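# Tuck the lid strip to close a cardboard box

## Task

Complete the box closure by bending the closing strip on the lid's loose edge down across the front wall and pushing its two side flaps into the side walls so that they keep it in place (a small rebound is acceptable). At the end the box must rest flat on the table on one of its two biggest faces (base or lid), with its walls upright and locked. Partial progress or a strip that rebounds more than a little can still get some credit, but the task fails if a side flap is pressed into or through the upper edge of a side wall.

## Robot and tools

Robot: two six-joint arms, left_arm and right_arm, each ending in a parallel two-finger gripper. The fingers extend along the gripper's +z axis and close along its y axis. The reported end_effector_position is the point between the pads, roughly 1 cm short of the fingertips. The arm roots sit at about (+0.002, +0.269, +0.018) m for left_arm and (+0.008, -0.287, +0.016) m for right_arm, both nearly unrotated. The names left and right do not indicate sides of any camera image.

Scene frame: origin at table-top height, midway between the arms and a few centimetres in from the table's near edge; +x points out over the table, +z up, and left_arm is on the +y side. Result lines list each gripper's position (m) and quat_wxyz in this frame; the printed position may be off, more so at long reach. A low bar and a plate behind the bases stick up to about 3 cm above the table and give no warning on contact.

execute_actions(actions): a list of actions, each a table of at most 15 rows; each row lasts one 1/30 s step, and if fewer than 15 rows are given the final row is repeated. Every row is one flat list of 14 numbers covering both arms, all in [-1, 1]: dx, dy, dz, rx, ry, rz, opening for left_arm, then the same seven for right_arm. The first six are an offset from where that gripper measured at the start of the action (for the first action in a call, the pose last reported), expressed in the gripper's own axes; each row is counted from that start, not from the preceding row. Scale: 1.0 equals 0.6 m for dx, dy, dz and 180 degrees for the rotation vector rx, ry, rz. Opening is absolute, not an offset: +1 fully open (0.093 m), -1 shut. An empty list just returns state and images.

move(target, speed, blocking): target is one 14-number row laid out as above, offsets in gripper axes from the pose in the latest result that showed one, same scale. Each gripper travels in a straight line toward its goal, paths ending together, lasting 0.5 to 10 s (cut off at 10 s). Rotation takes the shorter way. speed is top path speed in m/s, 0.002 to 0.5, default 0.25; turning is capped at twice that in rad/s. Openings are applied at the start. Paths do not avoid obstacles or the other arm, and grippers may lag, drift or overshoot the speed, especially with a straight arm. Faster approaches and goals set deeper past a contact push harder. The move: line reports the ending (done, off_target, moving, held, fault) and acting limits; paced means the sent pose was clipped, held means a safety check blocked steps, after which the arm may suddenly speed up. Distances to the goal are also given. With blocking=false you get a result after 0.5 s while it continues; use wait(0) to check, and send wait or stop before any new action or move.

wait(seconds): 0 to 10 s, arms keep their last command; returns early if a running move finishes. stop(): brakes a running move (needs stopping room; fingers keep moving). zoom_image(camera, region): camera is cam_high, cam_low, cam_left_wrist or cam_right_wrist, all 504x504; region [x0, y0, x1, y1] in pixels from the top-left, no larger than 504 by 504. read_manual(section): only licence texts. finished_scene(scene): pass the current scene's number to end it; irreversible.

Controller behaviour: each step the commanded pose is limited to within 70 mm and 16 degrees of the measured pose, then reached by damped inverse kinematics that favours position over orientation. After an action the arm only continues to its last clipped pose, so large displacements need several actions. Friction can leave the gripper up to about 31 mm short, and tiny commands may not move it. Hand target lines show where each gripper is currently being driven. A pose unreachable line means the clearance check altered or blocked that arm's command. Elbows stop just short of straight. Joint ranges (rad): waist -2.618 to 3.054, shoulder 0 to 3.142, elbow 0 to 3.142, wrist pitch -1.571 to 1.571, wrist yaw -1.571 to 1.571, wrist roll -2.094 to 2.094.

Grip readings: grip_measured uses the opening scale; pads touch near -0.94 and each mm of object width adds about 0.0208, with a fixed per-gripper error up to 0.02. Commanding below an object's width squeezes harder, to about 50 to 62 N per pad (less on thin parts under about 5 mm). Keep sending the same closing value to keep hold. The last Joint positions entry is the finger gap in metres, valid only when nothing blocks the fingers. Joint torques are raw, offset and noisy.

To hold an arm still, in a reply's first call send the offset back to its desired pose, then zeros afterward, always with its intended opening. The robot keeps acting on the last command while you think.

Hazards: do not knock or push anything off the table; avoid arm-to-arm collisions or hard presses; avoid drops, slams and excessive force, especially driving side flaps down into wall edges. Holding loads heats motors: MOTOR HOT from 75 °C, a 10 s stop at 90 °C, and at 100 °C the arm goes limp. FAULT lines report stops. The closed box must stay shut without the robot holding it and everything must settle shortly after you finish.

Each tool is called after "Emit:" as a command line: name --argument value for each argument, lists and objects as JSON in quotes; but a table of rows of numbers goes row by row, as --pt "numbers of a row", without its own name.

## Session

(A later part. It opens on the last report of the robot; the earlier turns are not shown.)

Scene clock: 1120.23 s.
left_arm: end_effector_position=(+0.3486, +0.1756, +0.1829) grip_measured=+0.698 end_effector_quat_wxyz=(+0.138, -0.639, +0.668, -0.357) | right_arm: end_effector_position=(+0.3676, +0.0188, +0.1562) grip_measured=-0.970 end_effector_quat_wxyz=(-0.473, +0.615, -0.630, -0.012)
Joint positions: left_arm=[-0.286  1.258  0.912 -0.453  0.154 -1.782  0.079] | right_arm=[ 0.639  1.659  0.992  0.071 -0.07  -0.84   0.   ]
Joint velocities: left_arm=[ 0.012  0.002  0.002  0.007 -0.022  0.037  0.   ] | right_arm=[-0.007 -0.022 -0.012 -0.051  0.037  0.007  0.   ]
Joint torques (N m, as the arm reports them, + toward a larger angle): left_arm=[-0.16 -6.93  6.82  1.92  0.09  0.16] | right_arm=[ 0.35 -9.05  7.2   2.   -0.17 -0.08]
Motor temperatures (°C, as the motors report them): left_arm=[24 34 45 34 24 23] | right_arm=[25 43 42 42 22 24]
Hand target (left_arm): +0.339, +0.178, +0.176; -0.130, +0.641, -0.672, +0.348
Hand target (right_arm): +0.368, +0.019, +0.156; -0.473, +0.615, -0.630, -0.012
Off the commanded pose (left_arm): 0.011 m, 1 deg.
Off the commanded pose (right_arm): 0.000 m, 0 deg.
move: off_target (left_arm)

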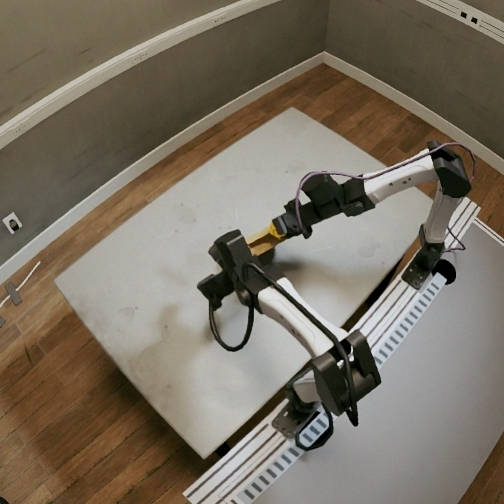

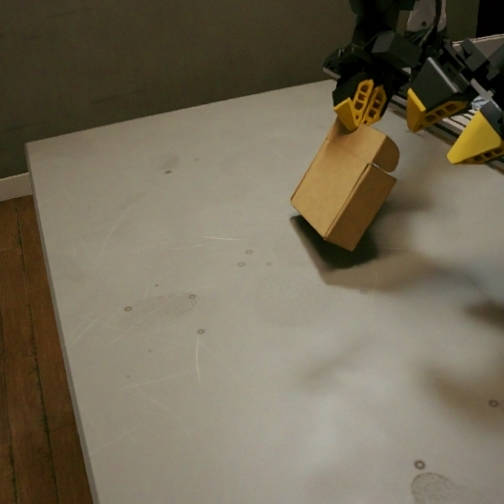

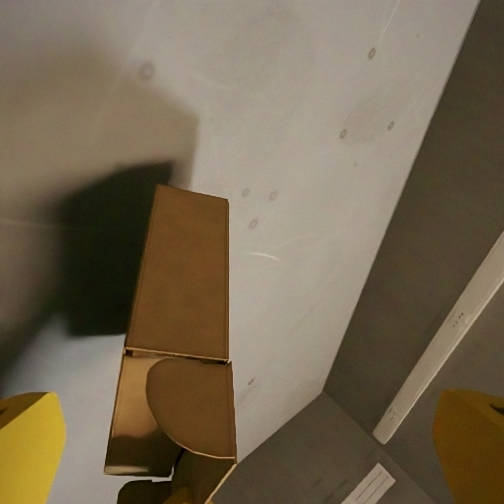

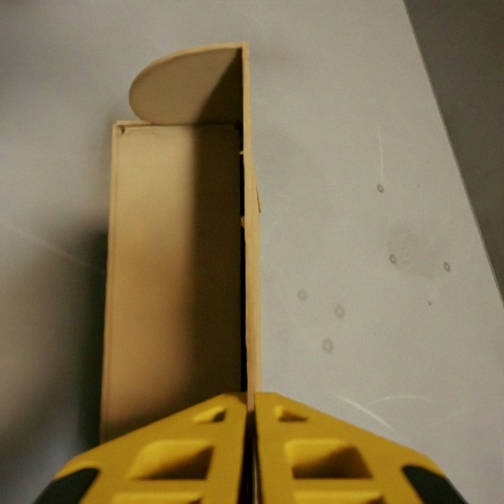

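Emit:
move --target '[-0.08,0,0,0,0.25,0,1.0, 0,0,0,0,0,0,-1]' --speed 0.2

Emit:
move --target '[0,0,0,0,0,0.5,1.0, 0,0,0,0,0,0,-1]' --speed 0.4

Emit:
move --target '[0,0,0,0,0,0.5,1.0, 0,0,0,0,0,0,-1]' --speed 0.4

Scene clock: 1161.67 s.
left_arm: end_effector_position=(+0.3538, +0.2168, +0.1704) grip_measured=+0.988 end_effector_quat_wxyz=(-0.119, -0.448, +0.674, -0.575) | right_arm: end_effector_position=(+0.3676, +0.0188, +0.1562) grip_measured=-0.970 end_effector_quat_wxyz=(-0.473, +0.615, -0.630, -0.012)
Joint positions: left_arm=[ 0.223  1.7    1.076 -0.72   1.232 -1.016  0.093] | right_arm=[ 0.639  1.659  0.992  0.071 -0.07  -0.84   0.   ]
Joint velocities: left_arm=[ 0.017  0.002  0.027 -0.11  -0.066  0.007 -0.002] | right_arm=[ 0.007  0.012 -0.007 -0.095  0.007  0.11   0.   ]
Joint torques (N m, as the arm reports them, + toward a larger angle): left_arm=[-0.14 -6.41  8.92  0.74  0.53  0.17] | right_arm=[ 0.25 -8.94  7.18  1.97 -0.19 -0.07]
Motor temperatures (°C, as the motors report them): left_arm=[24 34 42 33 24 23] | right_arm=[25 43 43 43 22 24]
Hand target (left_arm): +0.356, +0.219, +0.168; -0.128, -0.453, +0.670, -0.574
Hand target (right_arm): +0.368, +0.019, +0.156; -0.473, +0.615, -0.630, -0.012
Off the commanded pose (left_arm): 0.005 m, 1 deg.
Off the commanded pose (right_arm): 0.000 m, 0 deg.
move: done

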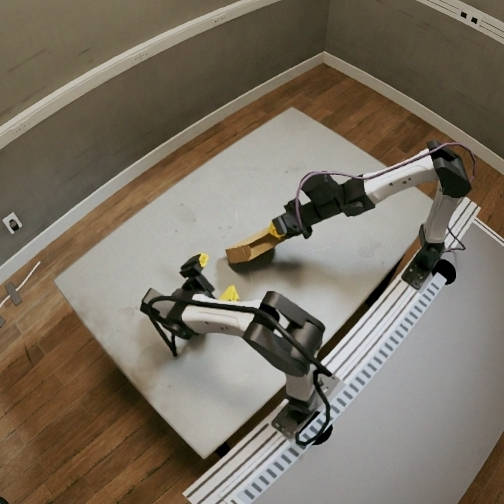

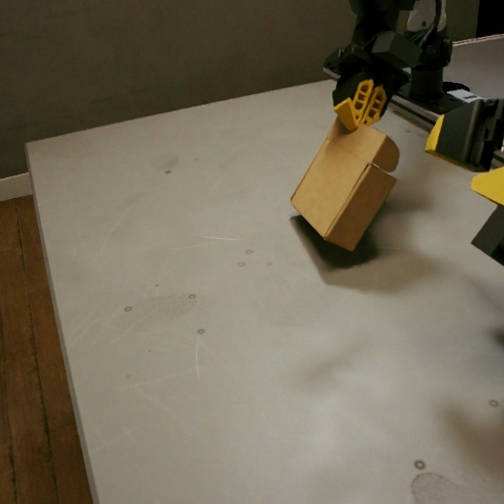

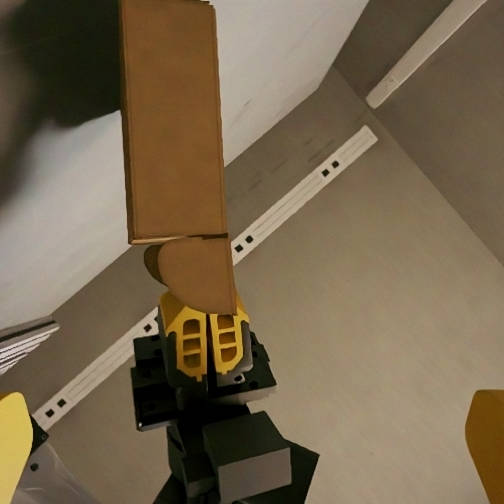

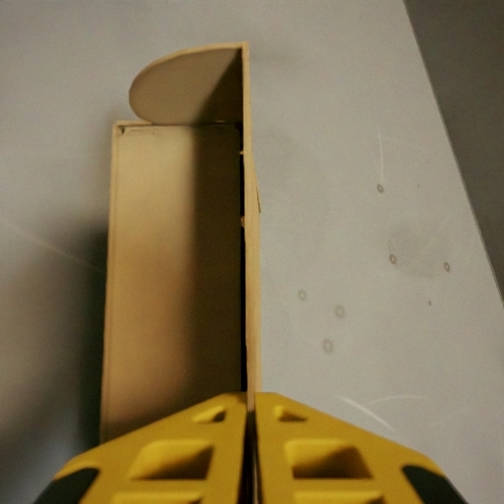

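Scene clock: 1164.33 s.
left_arm: end_effector_position=(+0.3572, +0.2179, +0.1712) grip_measured=+0.988 end_effector_quat_wxyz=(+0.328, +0.161, +0.793, -0.488) | right_arm: end_effector_position=(+0.3676, +0.0188, +0.1562) grip_measured=-0.970 end_effector_quat_wxyz=(-0.473, +0.615, -0.630, -0.012)
Joint positions: left_arm=[ 0.223  1.7    1.076 -0.693  1.232  0.538  0.093] | right_arm=[ 0.639  1.659  0.992  0.071 -0.07  -0.84   0.   ]
Joint velocities: left_arm=[-0.017 -0.002  0.002 -0.095 -0.022 -0.051  0.   ] | right_arm=[-0.002 -0.022  0.002  0.066  0.066 -0.007  0.   ]
Joint torques (N m, as the arm reports them, + toward a larger angle): left_arm=[-0.66 -8.73  7.32  0.75  0.54  0.14] | right_arm=[ 0.31 -8.95  7.35  2.   -0.15 -0.03]
Motor temperatures (°C, as the motors report them): left_arm=[24 34 42 33 24 23] | right_arm=[25 43 43 43 22 24]
Hand target (left_arm): +0.354, +0.217, +0.170; +0.323, +0.160, +0.794, -0.491
Hand target (right_arm): +0.368, +0.019, +0.156; -0.473, +0.615, -0.630, -0.012
Off the commanded pose (left_arm): 0.004 m, 1 deg.
Off the commanded pose (right_arm): 0.000 m, 0 deg.
move: done

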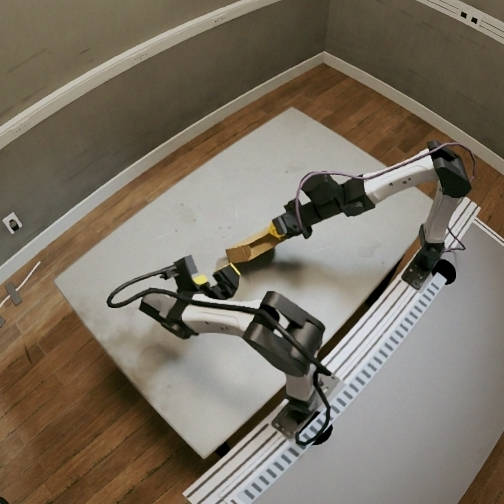

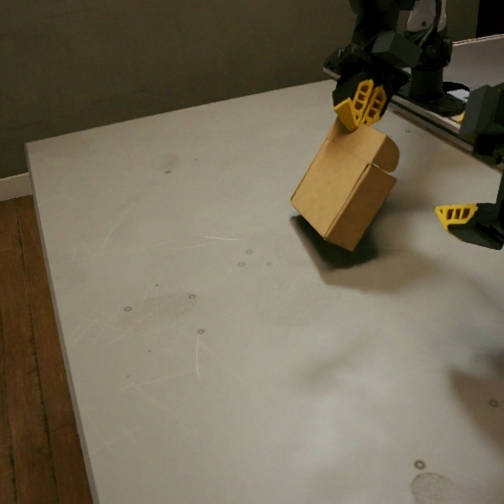

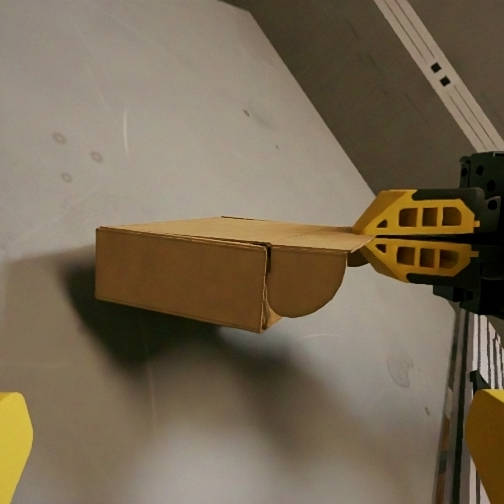

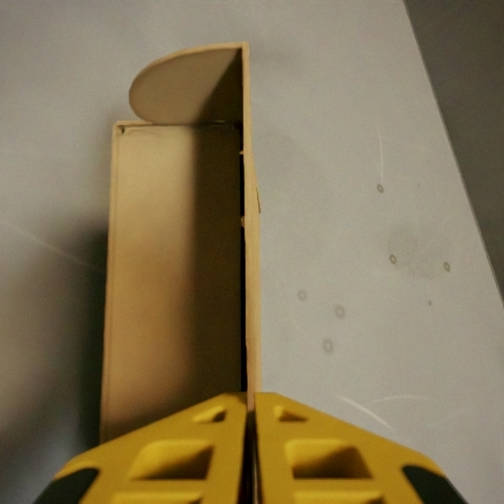

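Scene clock: 1167.00 s.
left_arm: end_effector_position=(+0.3605, +0.2190, +0.1721) grip_measured=+0.988 end_effector_quat_wxyz=(+0.579, +0.674, +0.445, -0.106) | right_arm: end_effector_position=(+0.3676, +0.0188, +0.1562) grip_measured=-0.970 end_effector_quat_wxyz=(-0.473, +0.615, -0.630, -0.012)
Joint positions: left_arm=[ 0.223  1.7    1.076 -0.665  1.232  2.093  0.093] | right_arm=[ 0.639  1.659  0.992  0.071 -0.07  -0.84   0.   ]
Joint velocities: left_arm=[-0.012 -0.002  0.007 -0.037 -0.037  0.066 -0.   ] | right_arm=[ 0.002 -0.002 -0.002 -0.037  0.066 -0.066  0.   ]
Joint torques (N m, as the arm reports them, + toward a larger angle): left_arm=[-0.7  -8.52  7.27  0.69  0.56  0.08] | right_arm=[ 0.11 -9.07  7.17  1.97 -0.13 -0.06]
Motor temperatures (°C, as the motors report them): left_arm=[24 35 42 32 24 23] | right_arm=[25 43 43 43 22 24]
Hand target (left_arm): +0.357, +0.218, +0.171; +0.577, +0.674, +0.447, -0.112
Hand target (right_arm): +0.368, +0.019, +0.156; -0.473, +0.615, -0.630, -0.012
Off the commanded pose (left_arm): 0.004 m, 1 deg.
Off the commanded pose (right_arm): 0.000 m, 0 deg.
move: done

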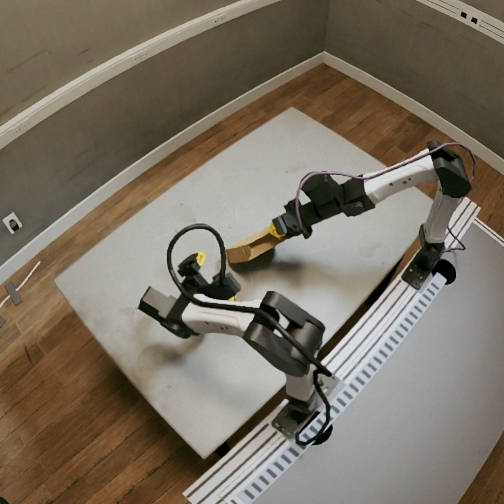

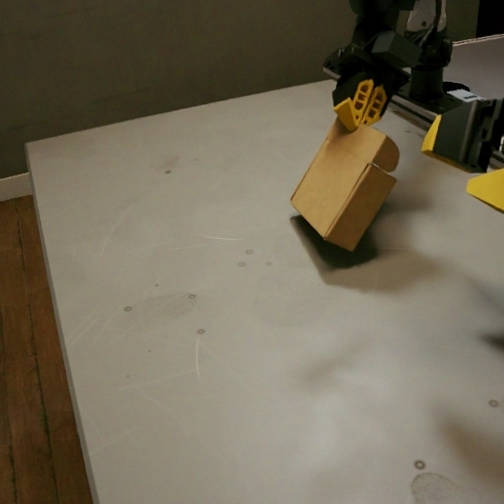

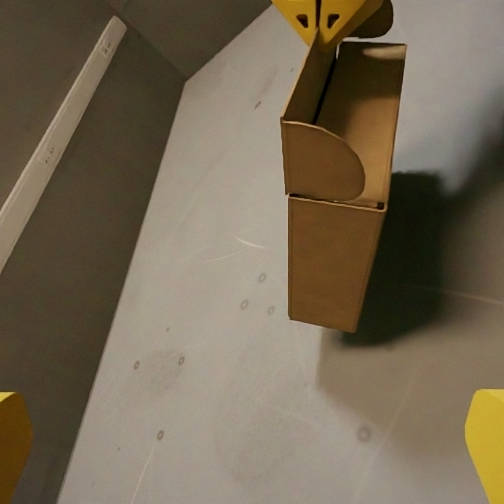

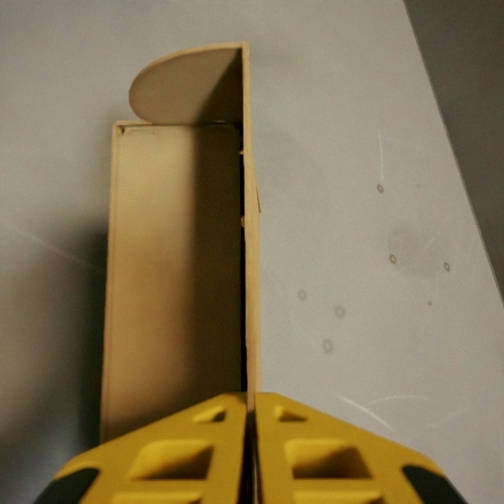

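Emit:
move --target '[0.035,-0.048,0.148,0.083,0,0,1.0, 0,0,0,0,0,0,-1]' --speed 0.08

Scene clock: 1182.47 s.
left_arm: end_effector_position=(+0.3795, +0.1507, +0.1183) grip_measured=+0.988 end_effector_quat_wxyz=(+0.492, +0.742, +0.425, -0.162) | right_arm: end_effector_position=(+0.3676, +0.0188, +0.1562) grip_measured=-0.970 end_effector_quat_wxyz=(-0.473, +0.615, -0.630, -0.012)
Joint positions: left_arm=[-0.014  1.889  1.192 -0.629  1.057  2.036  0.093] | right_arm=[ 0.639  1.659  0.992  0.071 -0.07  -0.84   0.   ]
Joint velocities: left_arm=[-0.012  0.012  0.012 -0.051 -0.022 -0.007 -0.   ] | right_arm=[-0.007 -0.012 -0.002 -0.066  0.022 -0.022  0.   ]
Joint torques (N m, as the arm reports them, + toward a larger angle): left_arm=[-1.49 -8.13  8.61  1.    0.43 -0.07] | right_arm=[ 0.33 -9.    7.21  1.99 -0.15 -0.06]
Motor temperatures (°C, as the motors report them): left_arm=[24 36 42 30 25 23] | right_arm=[25 43 44 43 22 24]
Hand target (left_arm): +0.385, +0.149, +0.113; +0.488, +0.744, +0.426, -0.163
Hand target (right_arm): +0.368, +0.019, +0.156; -0.473, +0.615, -0.630, -0.012
Off the commanded pose (left_arm): 0.009 m, 1 deg.
Off the commanded pose (right_arm): 0.000 m, 0 deg.
move: done

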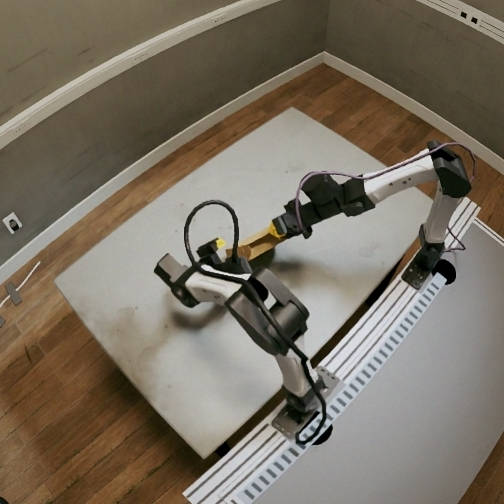

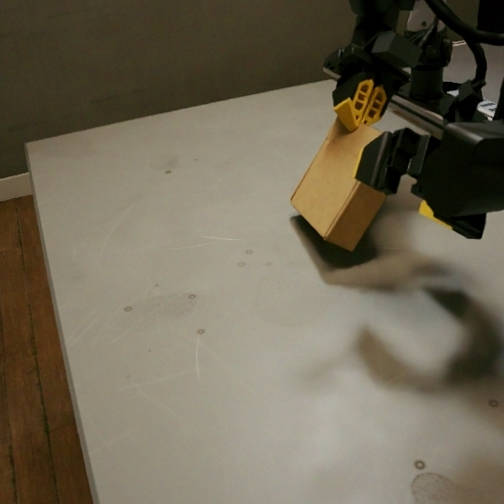

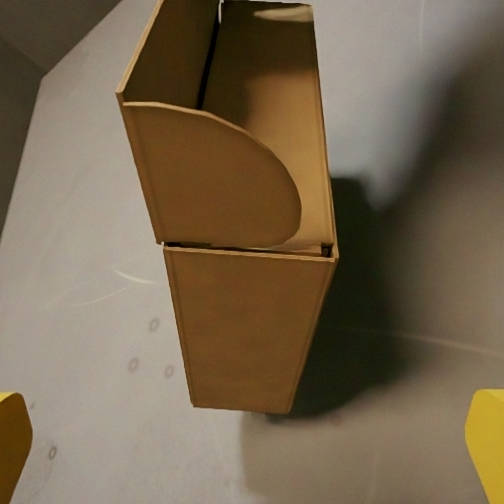

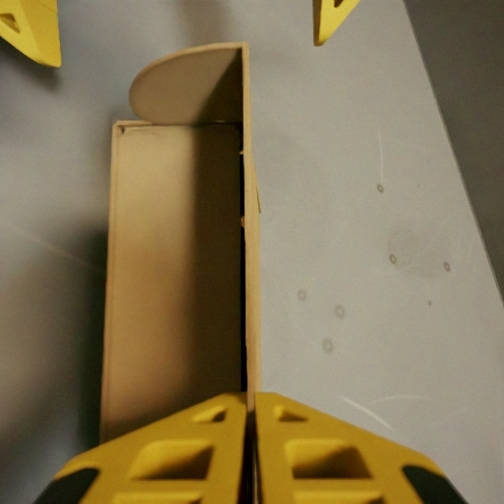

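Emit:
move --target '[0.055,0,0.08,0,-0.115,0,1.0, 0,0,0,0,0,0,-1]' --speed 0.06

Scene clock: 1200.17 s.
left_arm: end_effector_position=(+0.4039, +0.1275, +0.0787) grip_measured=+0.988 end_effector_quat_wxyz=(+0.573, +0.679, +0.377, -0.262) | right_arm: end_effector_position=(+0.3676, +0.0188, +0.1562) grip_measured=-0.970 end_effector_quat_wxyz=(-0.473, +0.615, -0.630, -0.012)
Joint positions: left_arm=[-0.032  2.218  1.331 -0.572  1.345  2.1    0.093] | right_arm=[ 0.639  1.659  0.992  0.071 -0.07  -0.84   0.   ]
Joint velocities: left_arm=[-0.002  0.012  0.002  0.022  0.066 -0.007 -0.001] | right_arm=[ 0.007  0.007  0.012  0.037  0.037 -0.081  0.   ]
Joint torques (N m, as the arm reports them, + toward a larger angle): left_arm=[ -1.64 -10.35   7.67   0.79   0.65   0.1 ] | right_arm=[ 0.33 -8.99  7.22  2.   -0.17 -0.03]
Motor temperatures (°C, as the motors report them): left_arm=[24 36 43 30 25 23] | right_arm=[25 43 44 44 22 24]
Hand target (left_arm): +0.408, +0.123, +0.074; +0.577, +0.681, +0.366, -0.262
Hand target (right_arm): +0.368, +0.019, +0.156; -0.473, +0.615, -0.630, -0.012
Off the commanded pose (left_arm): 0.006 m, 7 deg.
Off the commanded pose (right_arm): 0.000 m, 0 deg.
joint sent to its limit (left arm) — the command would take joint 6 (wrist roll) past its upper limit, so that joint was sent only as far as its limit.
move: off_target (left_arm)

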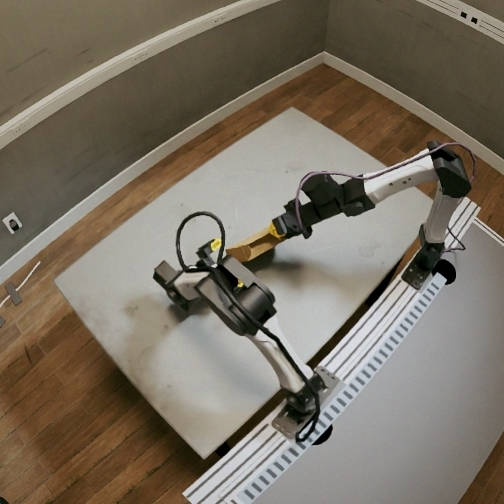

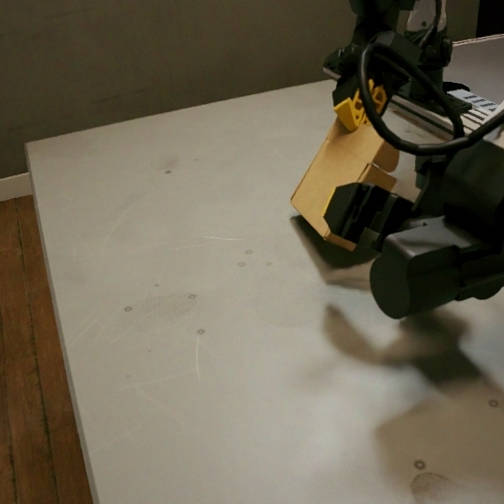

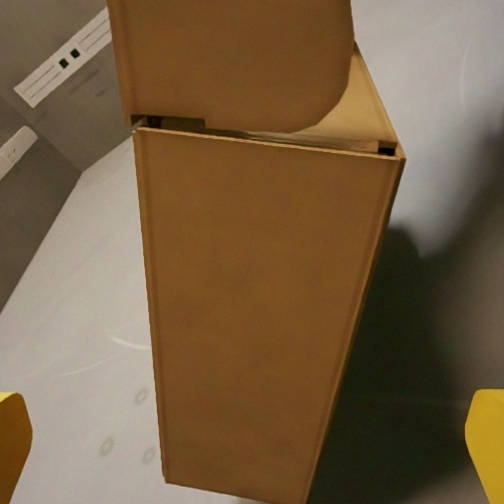

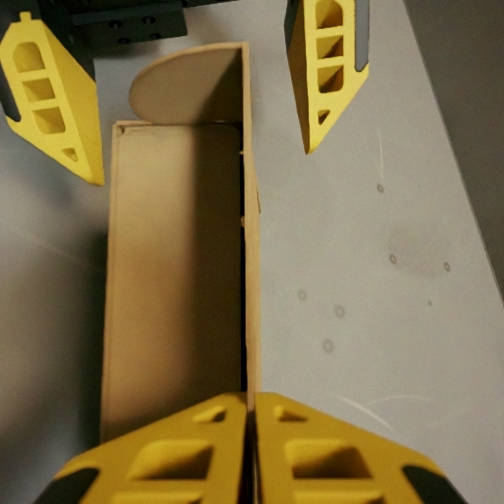

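Emit:
move --target '[0,0,0.072,0,0,0,1.0, 0,0,0,0,0,0,-1]' --speed 0.04

Scene clock: 1214.23 s.
left_arm: end_effector_position=(+0.4120, +0.0884, +0.0655) grip_measured=+0.988 end_effector_quat_wxyz=(+0.574, +0.675, +0.381, -0.266) | right_arm: end_effector_position=(+0.3676, +0.0188, +0.1562) grip_measured=-0.970 end_effector_quat_wxyz=(-0.473, +0.615, -0.630, -0.012)
Joint positions: left_arm=[-0.13   2.218  1.207 -0.046  1.319  1.674  0.093] | right_arm=[ 0.639  1.659  0.992  0.071 -0.07  -0.84   0.   ]
Joint velocities: left_arm=[ 0.007 -0.002 -0.017  0.095  0.022 -0.051 -0.001] | right_arm=[-0.002  0.007  0.002  0.022 -0.022 -0.051  0.   ]
Joint torques (N m, as the arm reports them, + toward a larger angle): left_arm=[ -1.46 -14.47   4.16   1.45   0.44  -0.09] | right_arm=[ 0.29 -8.99  7.13  1.99 -0.17 -0.04]
Motor temperatures (°C, as the motors report them): left_arm=[24 38 43 29 25 23] | right_arm=[25 43 44 44 22 24]
Hand target (left_arm): +0.409, +0.085, +0.070; +0.574, +0.678, +0.377, -0.261
Hand target (right_arm): +0.368, +0.019, +0.156; -0.473, +0.615, -0.630, -0.012
Off the commanded pose (left_arm): 0.007 m, 1 deg.
Off the commanded pose (right_arm): 0.000 m, 0 deg.
move: done

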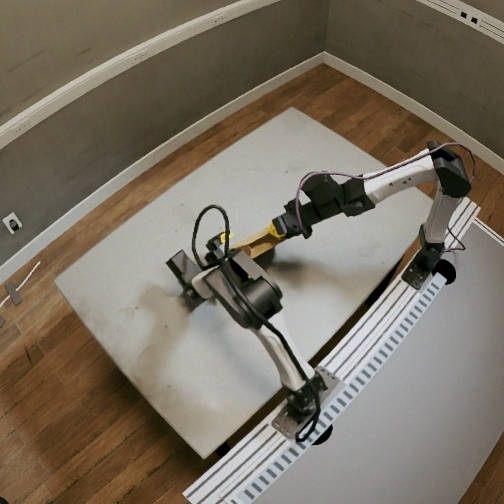

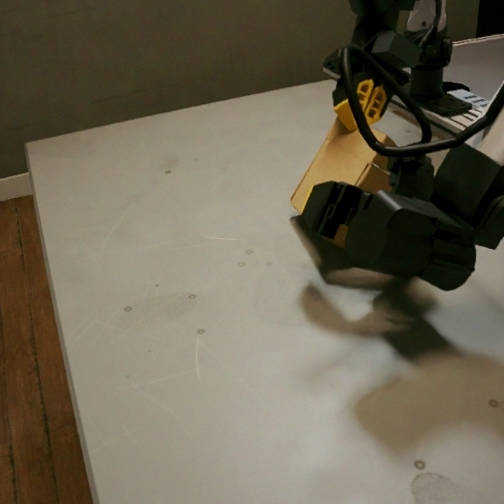

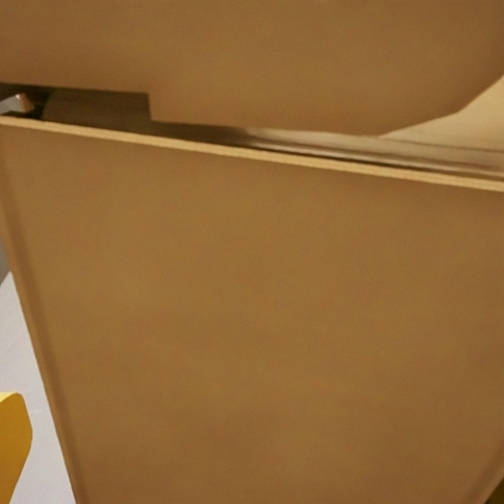

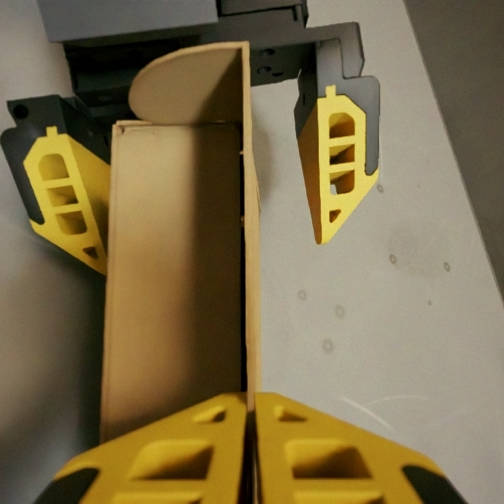

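Emit:
move --target '[0,-0.008,0,0.035,0,0.04,0.45, 0,0,0,0,0,0,-1]' --speed 0.04

Scene clock: 1221.83 s.
left_arm: end_effector_position=(+0.4074, +0.0901, +0.0704) grip_measured=+0.452 end_effector_quat_wxyz=(+0.561, +0.723, +0.323, -0.240) | right_arm: end_effector_position=(+0.3676, +0.0188, +0.1562) grip_measured=-0.970 end_effector_quat_wxyz=(-0.473, +0.615, -0.630, -0.012)
Joint positions: left_arm=[-0.13   2.239  1.361 -0.475  1.288  2.099  0.067] | right_arm=[ 0.639  1.659  0.992  0.071 -0.07  -0.84   0.   ]
Joint velocities: left_arm=[ 0.007  0.002  0.007  0.037 -0.037  0.037 -0.   ] | right_arm=[-0.007  0.002 -0.007  0.066  0.007 -0.095  0.   ]
Joint torques (N m, as the arm reports them, + toward a larger angle): left_arm=[ -1.01 -11.17   7.4    0.58   0.47   0.07] | right_arm=[ 0.2  -9.05  7.01  2.   -0.18 -0.08]
Motor temperatures (°C, as the motors report them): left_arm=[24 41 42 29 25 23] | right_arm=[25 43 44 44 22 24]
Hand target (left_arm): +0.407, +0.089, +0.063; +0.554, +0.725, +0.327, -0.246
Hand target (right_arm): +0.368, +0.019, +0.156; -0.473, +0.615, -0.630, -0.012
Off the commanded pose (left_arm): 0.008 m, 2 deg.
Off the commanded pose (right_arm): 0.000 m, 0 deg.
joint sent to its limit (left arm) — the command would take joint 6 (wrist roll) past its upper limit, so that joint was sent only as far as its limit.
move: done

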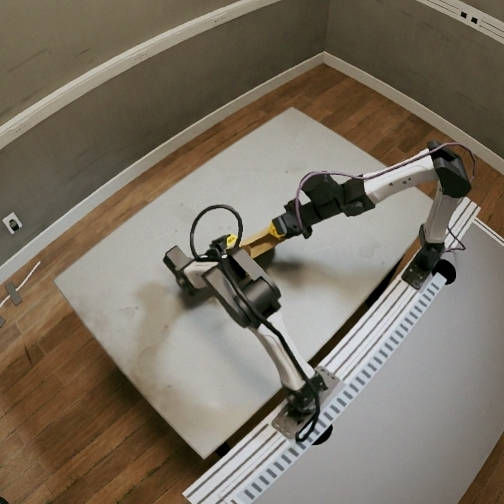

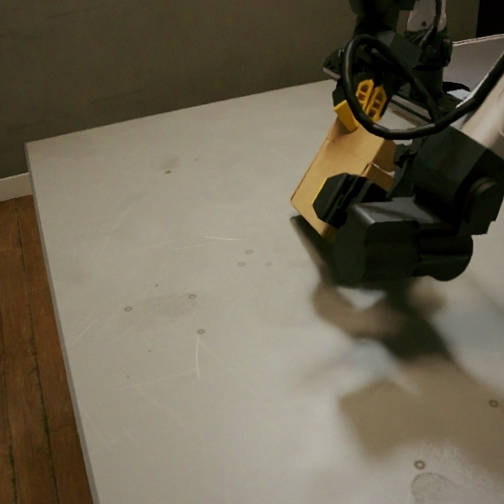

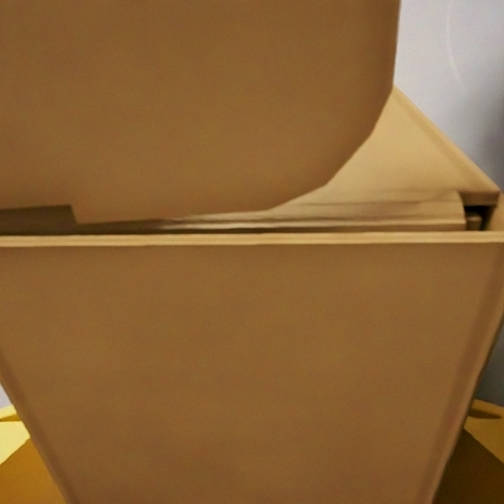

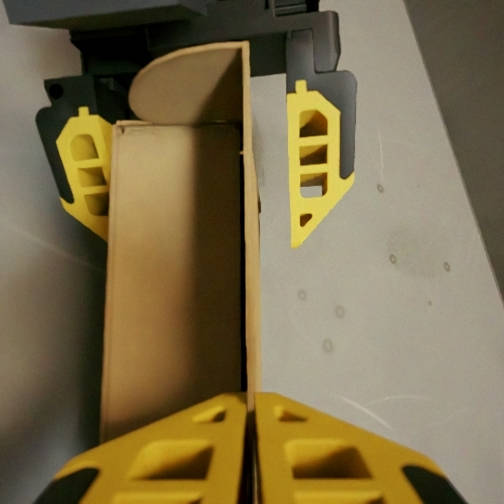

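Well aligned and centred. Close gradually.

Emit:
execute_actions --actions '[[[0,0,0,0,0,0,0.2, 0,0,0,0,0,0,-1]],[[0,0,0,0,0,0,0.08, 0,0,0,0,0,0,-1]]]'

Scene clock: 1228.93 s.
left_arm: end_effector_position=(+0.4075, +0.0901, +0.0702) grip_measured=+0.082 end_effector_quat_wxyz=(+0.561, +0.724, +0.323, -0.239) | right_arm: end_effector_position=(+0.3676, +0.0188, +0.1562) grip_measured=-0.970 end_effector_quat_wxyz=(-0.473, +0.615, -0.630, -0.012)
Joint positions: left_arm=[-0.13   2.239  1.361 -0.475  1.287  2.1    0.049] | right_arm=[ 0.639  1.659  0.992  0.071 -0.07  -0.84   0.   ]
Joint velocities: left_arm=[-0.017 -0.002  0.012 -0.037  0.022 -0.022 -0.   ] | right_arm=[-0.022 -0.002  0.012  0.022 -0.081  0.051  0.   ]
Joint torques (N m, as the arm reports them, + toward a larger angle): left_arm=[ -0.65 -12.79   6.36   0.8    0.56  -0.01] | right_arm=[ 0.29 -9.01  7.11  2.03 -0.17 -0.03]
Motor temperatures (°C, as the motors report them): left_arm=[24 41 42 29 25 23] | right_arm=[25 43 44 44 22 24]
Hand target (left_arm): +0.407, +0.090, +0.070; +0.561, +0.724, +0.323, -0.239
Hand target (right_arm): +0.368, +0.019, +0.156; -0.473, +0.615, -0.630, -0.012
Off the commanded pose (left_arm): 0.000 m, 0 deg.
Off the commanded pose (right_arm): 0.000 m, 0 deg.

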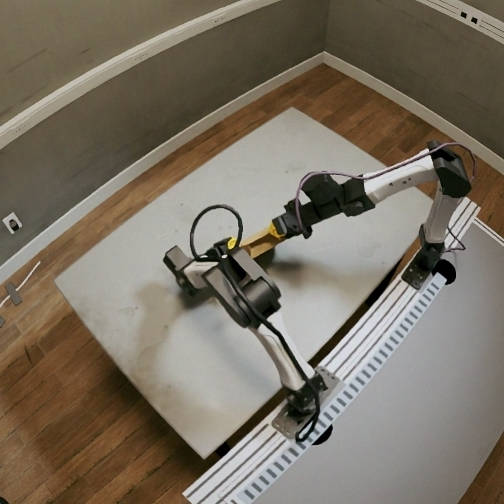

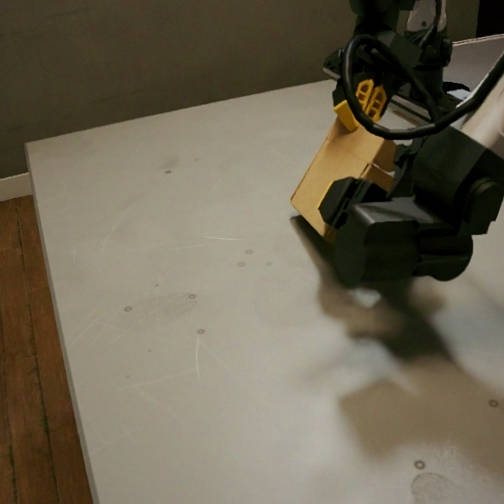

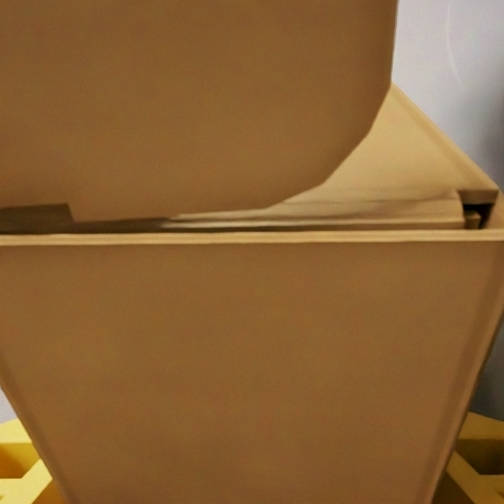

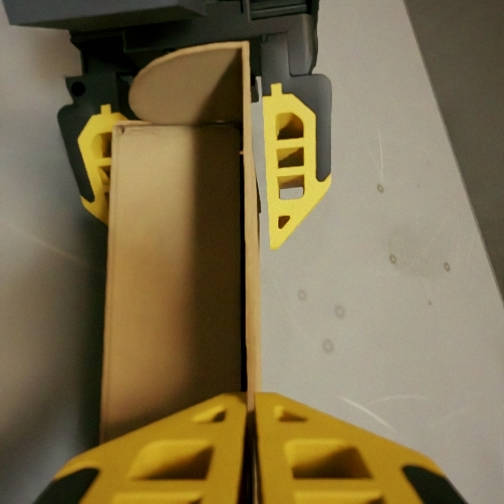

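Emit:
execute_actions --actions '[[[0,0,0,0,0,0,0.0, 0,0,0,0,0,0,-1]],[[0,0,0,0,0,0,-0.08, 0,0,0,0,0,0,-1]]]'

Scene clock: 1233.37 s.
left_arm: end_effector_position=(+0.4075, +0.0901, +0.0702) grip_measured=-0.076 end_effector_quat_wxyz=(+0.561, +0.724, +0.323, -0.239) | right_arm: end_effector_position=(+0.3676, +0.0188, +0.1562) grip_measured=-0.970 end_effector_quat_wxyz=(-0.473, +0.615, -0.630, -0.012)
Joint positions: left_arm=[-0.13   2.239  1.361 -0.475  1.287  2.1    0.042] | right_arm=[ 0.639  1.659  0.992  0.071 -0.07  -0.84   0.   ]
Joint velocities: left_arm=[-0.012 -0.012 -0.017  0.051  0.007  0.037  0.001] | right_arm=[-0.012 -0.002 -0.002  0.022 -0.007 -0.007  0.   ]
Joint torques (N m, as the arm reports them, + toward a larger angle): left_arm=[ -0.54 -12.83   6.42   0.81   0.52   0.01] | right_arm=[ 0.24 -9.01  7.19  2.01 -0.15 -0.05]
Motor temperatures (°C, as the motors report them): left_arm=[24 42 42 29 25 23] | right_arm=[25 43 44 45 22 24]
Hand target (left_arm): +0.407, +0.090, +0.070; +0.561, +0.724, +0.323, -0.239
Hand target (right_arm): +0.368, +0.019, +0.156; -0.473, +0.615, -0.630, -0.012
Off the commanded pose (left_arm): 0.000 m, 0 deg.
Off the commanded pose (right_arm): 0.000 m, 0 deg.

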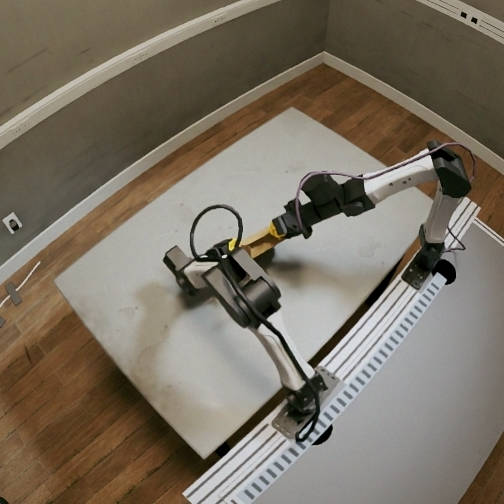

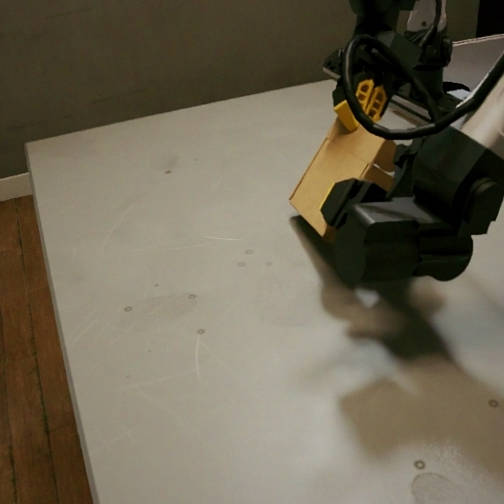

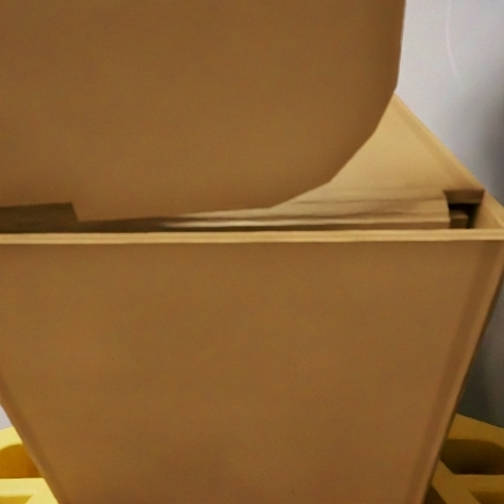

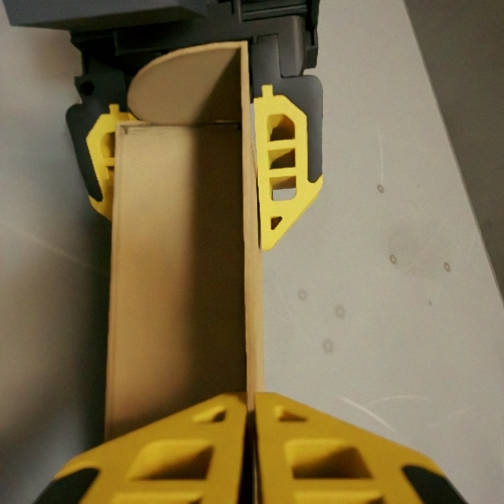

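Emit:
execute_actions --actions '[[[0,0,0,0,0,0,-0.14, 0,0,0,0,0,0,-1]],[[0,0,0,0,0,0,-0.14, 0,0,0,0,0,0,-0.8]],[[0,0,0,0,0,0,-0.14, 0,0,0,0,0,0,-0.4]]]'

Scene clock: 1239.37 s.
left_arm: end_effector_position=(+0.4075, +0.0901, +0.0702) grip_measured=-0.132 end_effector_quat_wxyz=(+0.561, +0.724, +0.323, -0.239) | right_arm: end_effector_position=(+0.3676, +0.0188, +0.1562) grip_measured=-0.402 end_effector_quat_wxyz=(-0.473, +0.616, -0.629, -0.012)
Joint positions: left_arm=[-0.13   2.239  1.361 -0.475  1.287  2.1    0.039] | right_arm=[ 0.639  1.659  0.992  0.071 -0.07  -0.842  0.026]
Joint velocities: left_arm=[-0.032  0.007  0.012  0.007  0.007  0.051 -0.001] | right_arm=[ 0.002  0.007 -0.002  0.022 -0.051 -0.037  0.   ]
Joint torques (N m, as the arm reports them, + toward a larger angle): left_arm=[ -0.69 -12.87   6.45   0.81   0.54  -0.02] | right_arm=[ 0.21 -8.93  7.26  1.98 -0.16 -0.06]
Motor temperatures (°C, as the motors report them): left_arm=[24 43 42 29 25 23] | right_arm=[25 43 44 45 22 24]
Hand target (left_arm): +0.407, +0.090, +0.070; +0.561, +0.724, +0.323, -0.239
Hand target (right_arm): +0.368, +0.019, +0.156; -0.473, +0.616, -0.629, -0.012
Off the commanded pose (left_arm): 0.000 m, 0 deg.
Off the commanded pose (right_arm): 0.000 m, 0 deg.

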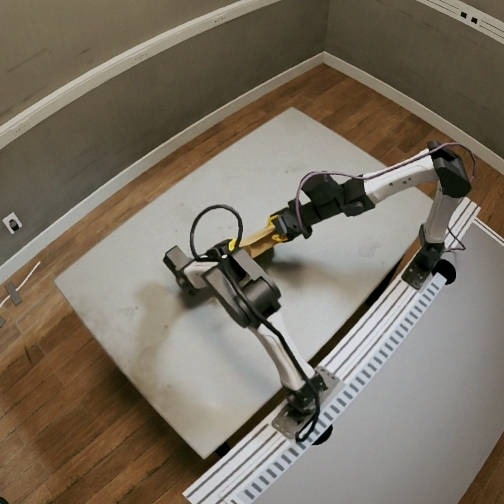

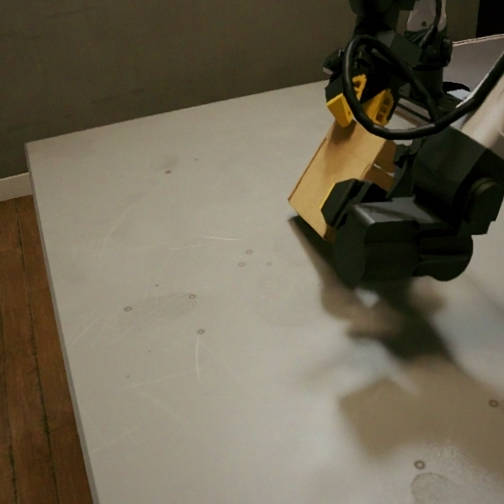

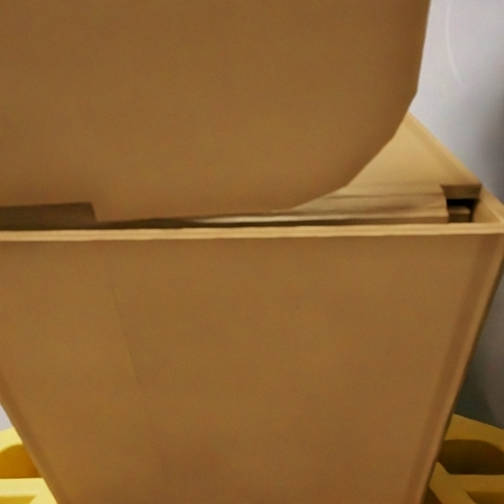

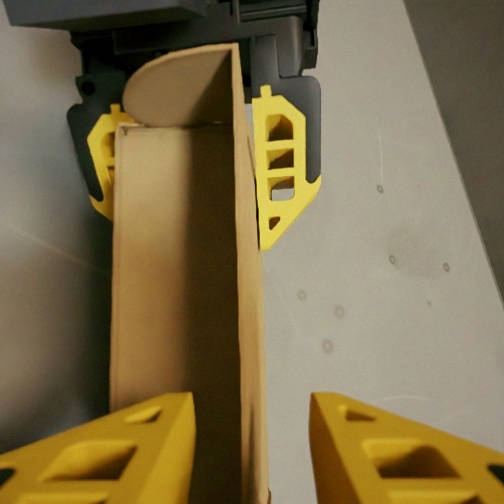

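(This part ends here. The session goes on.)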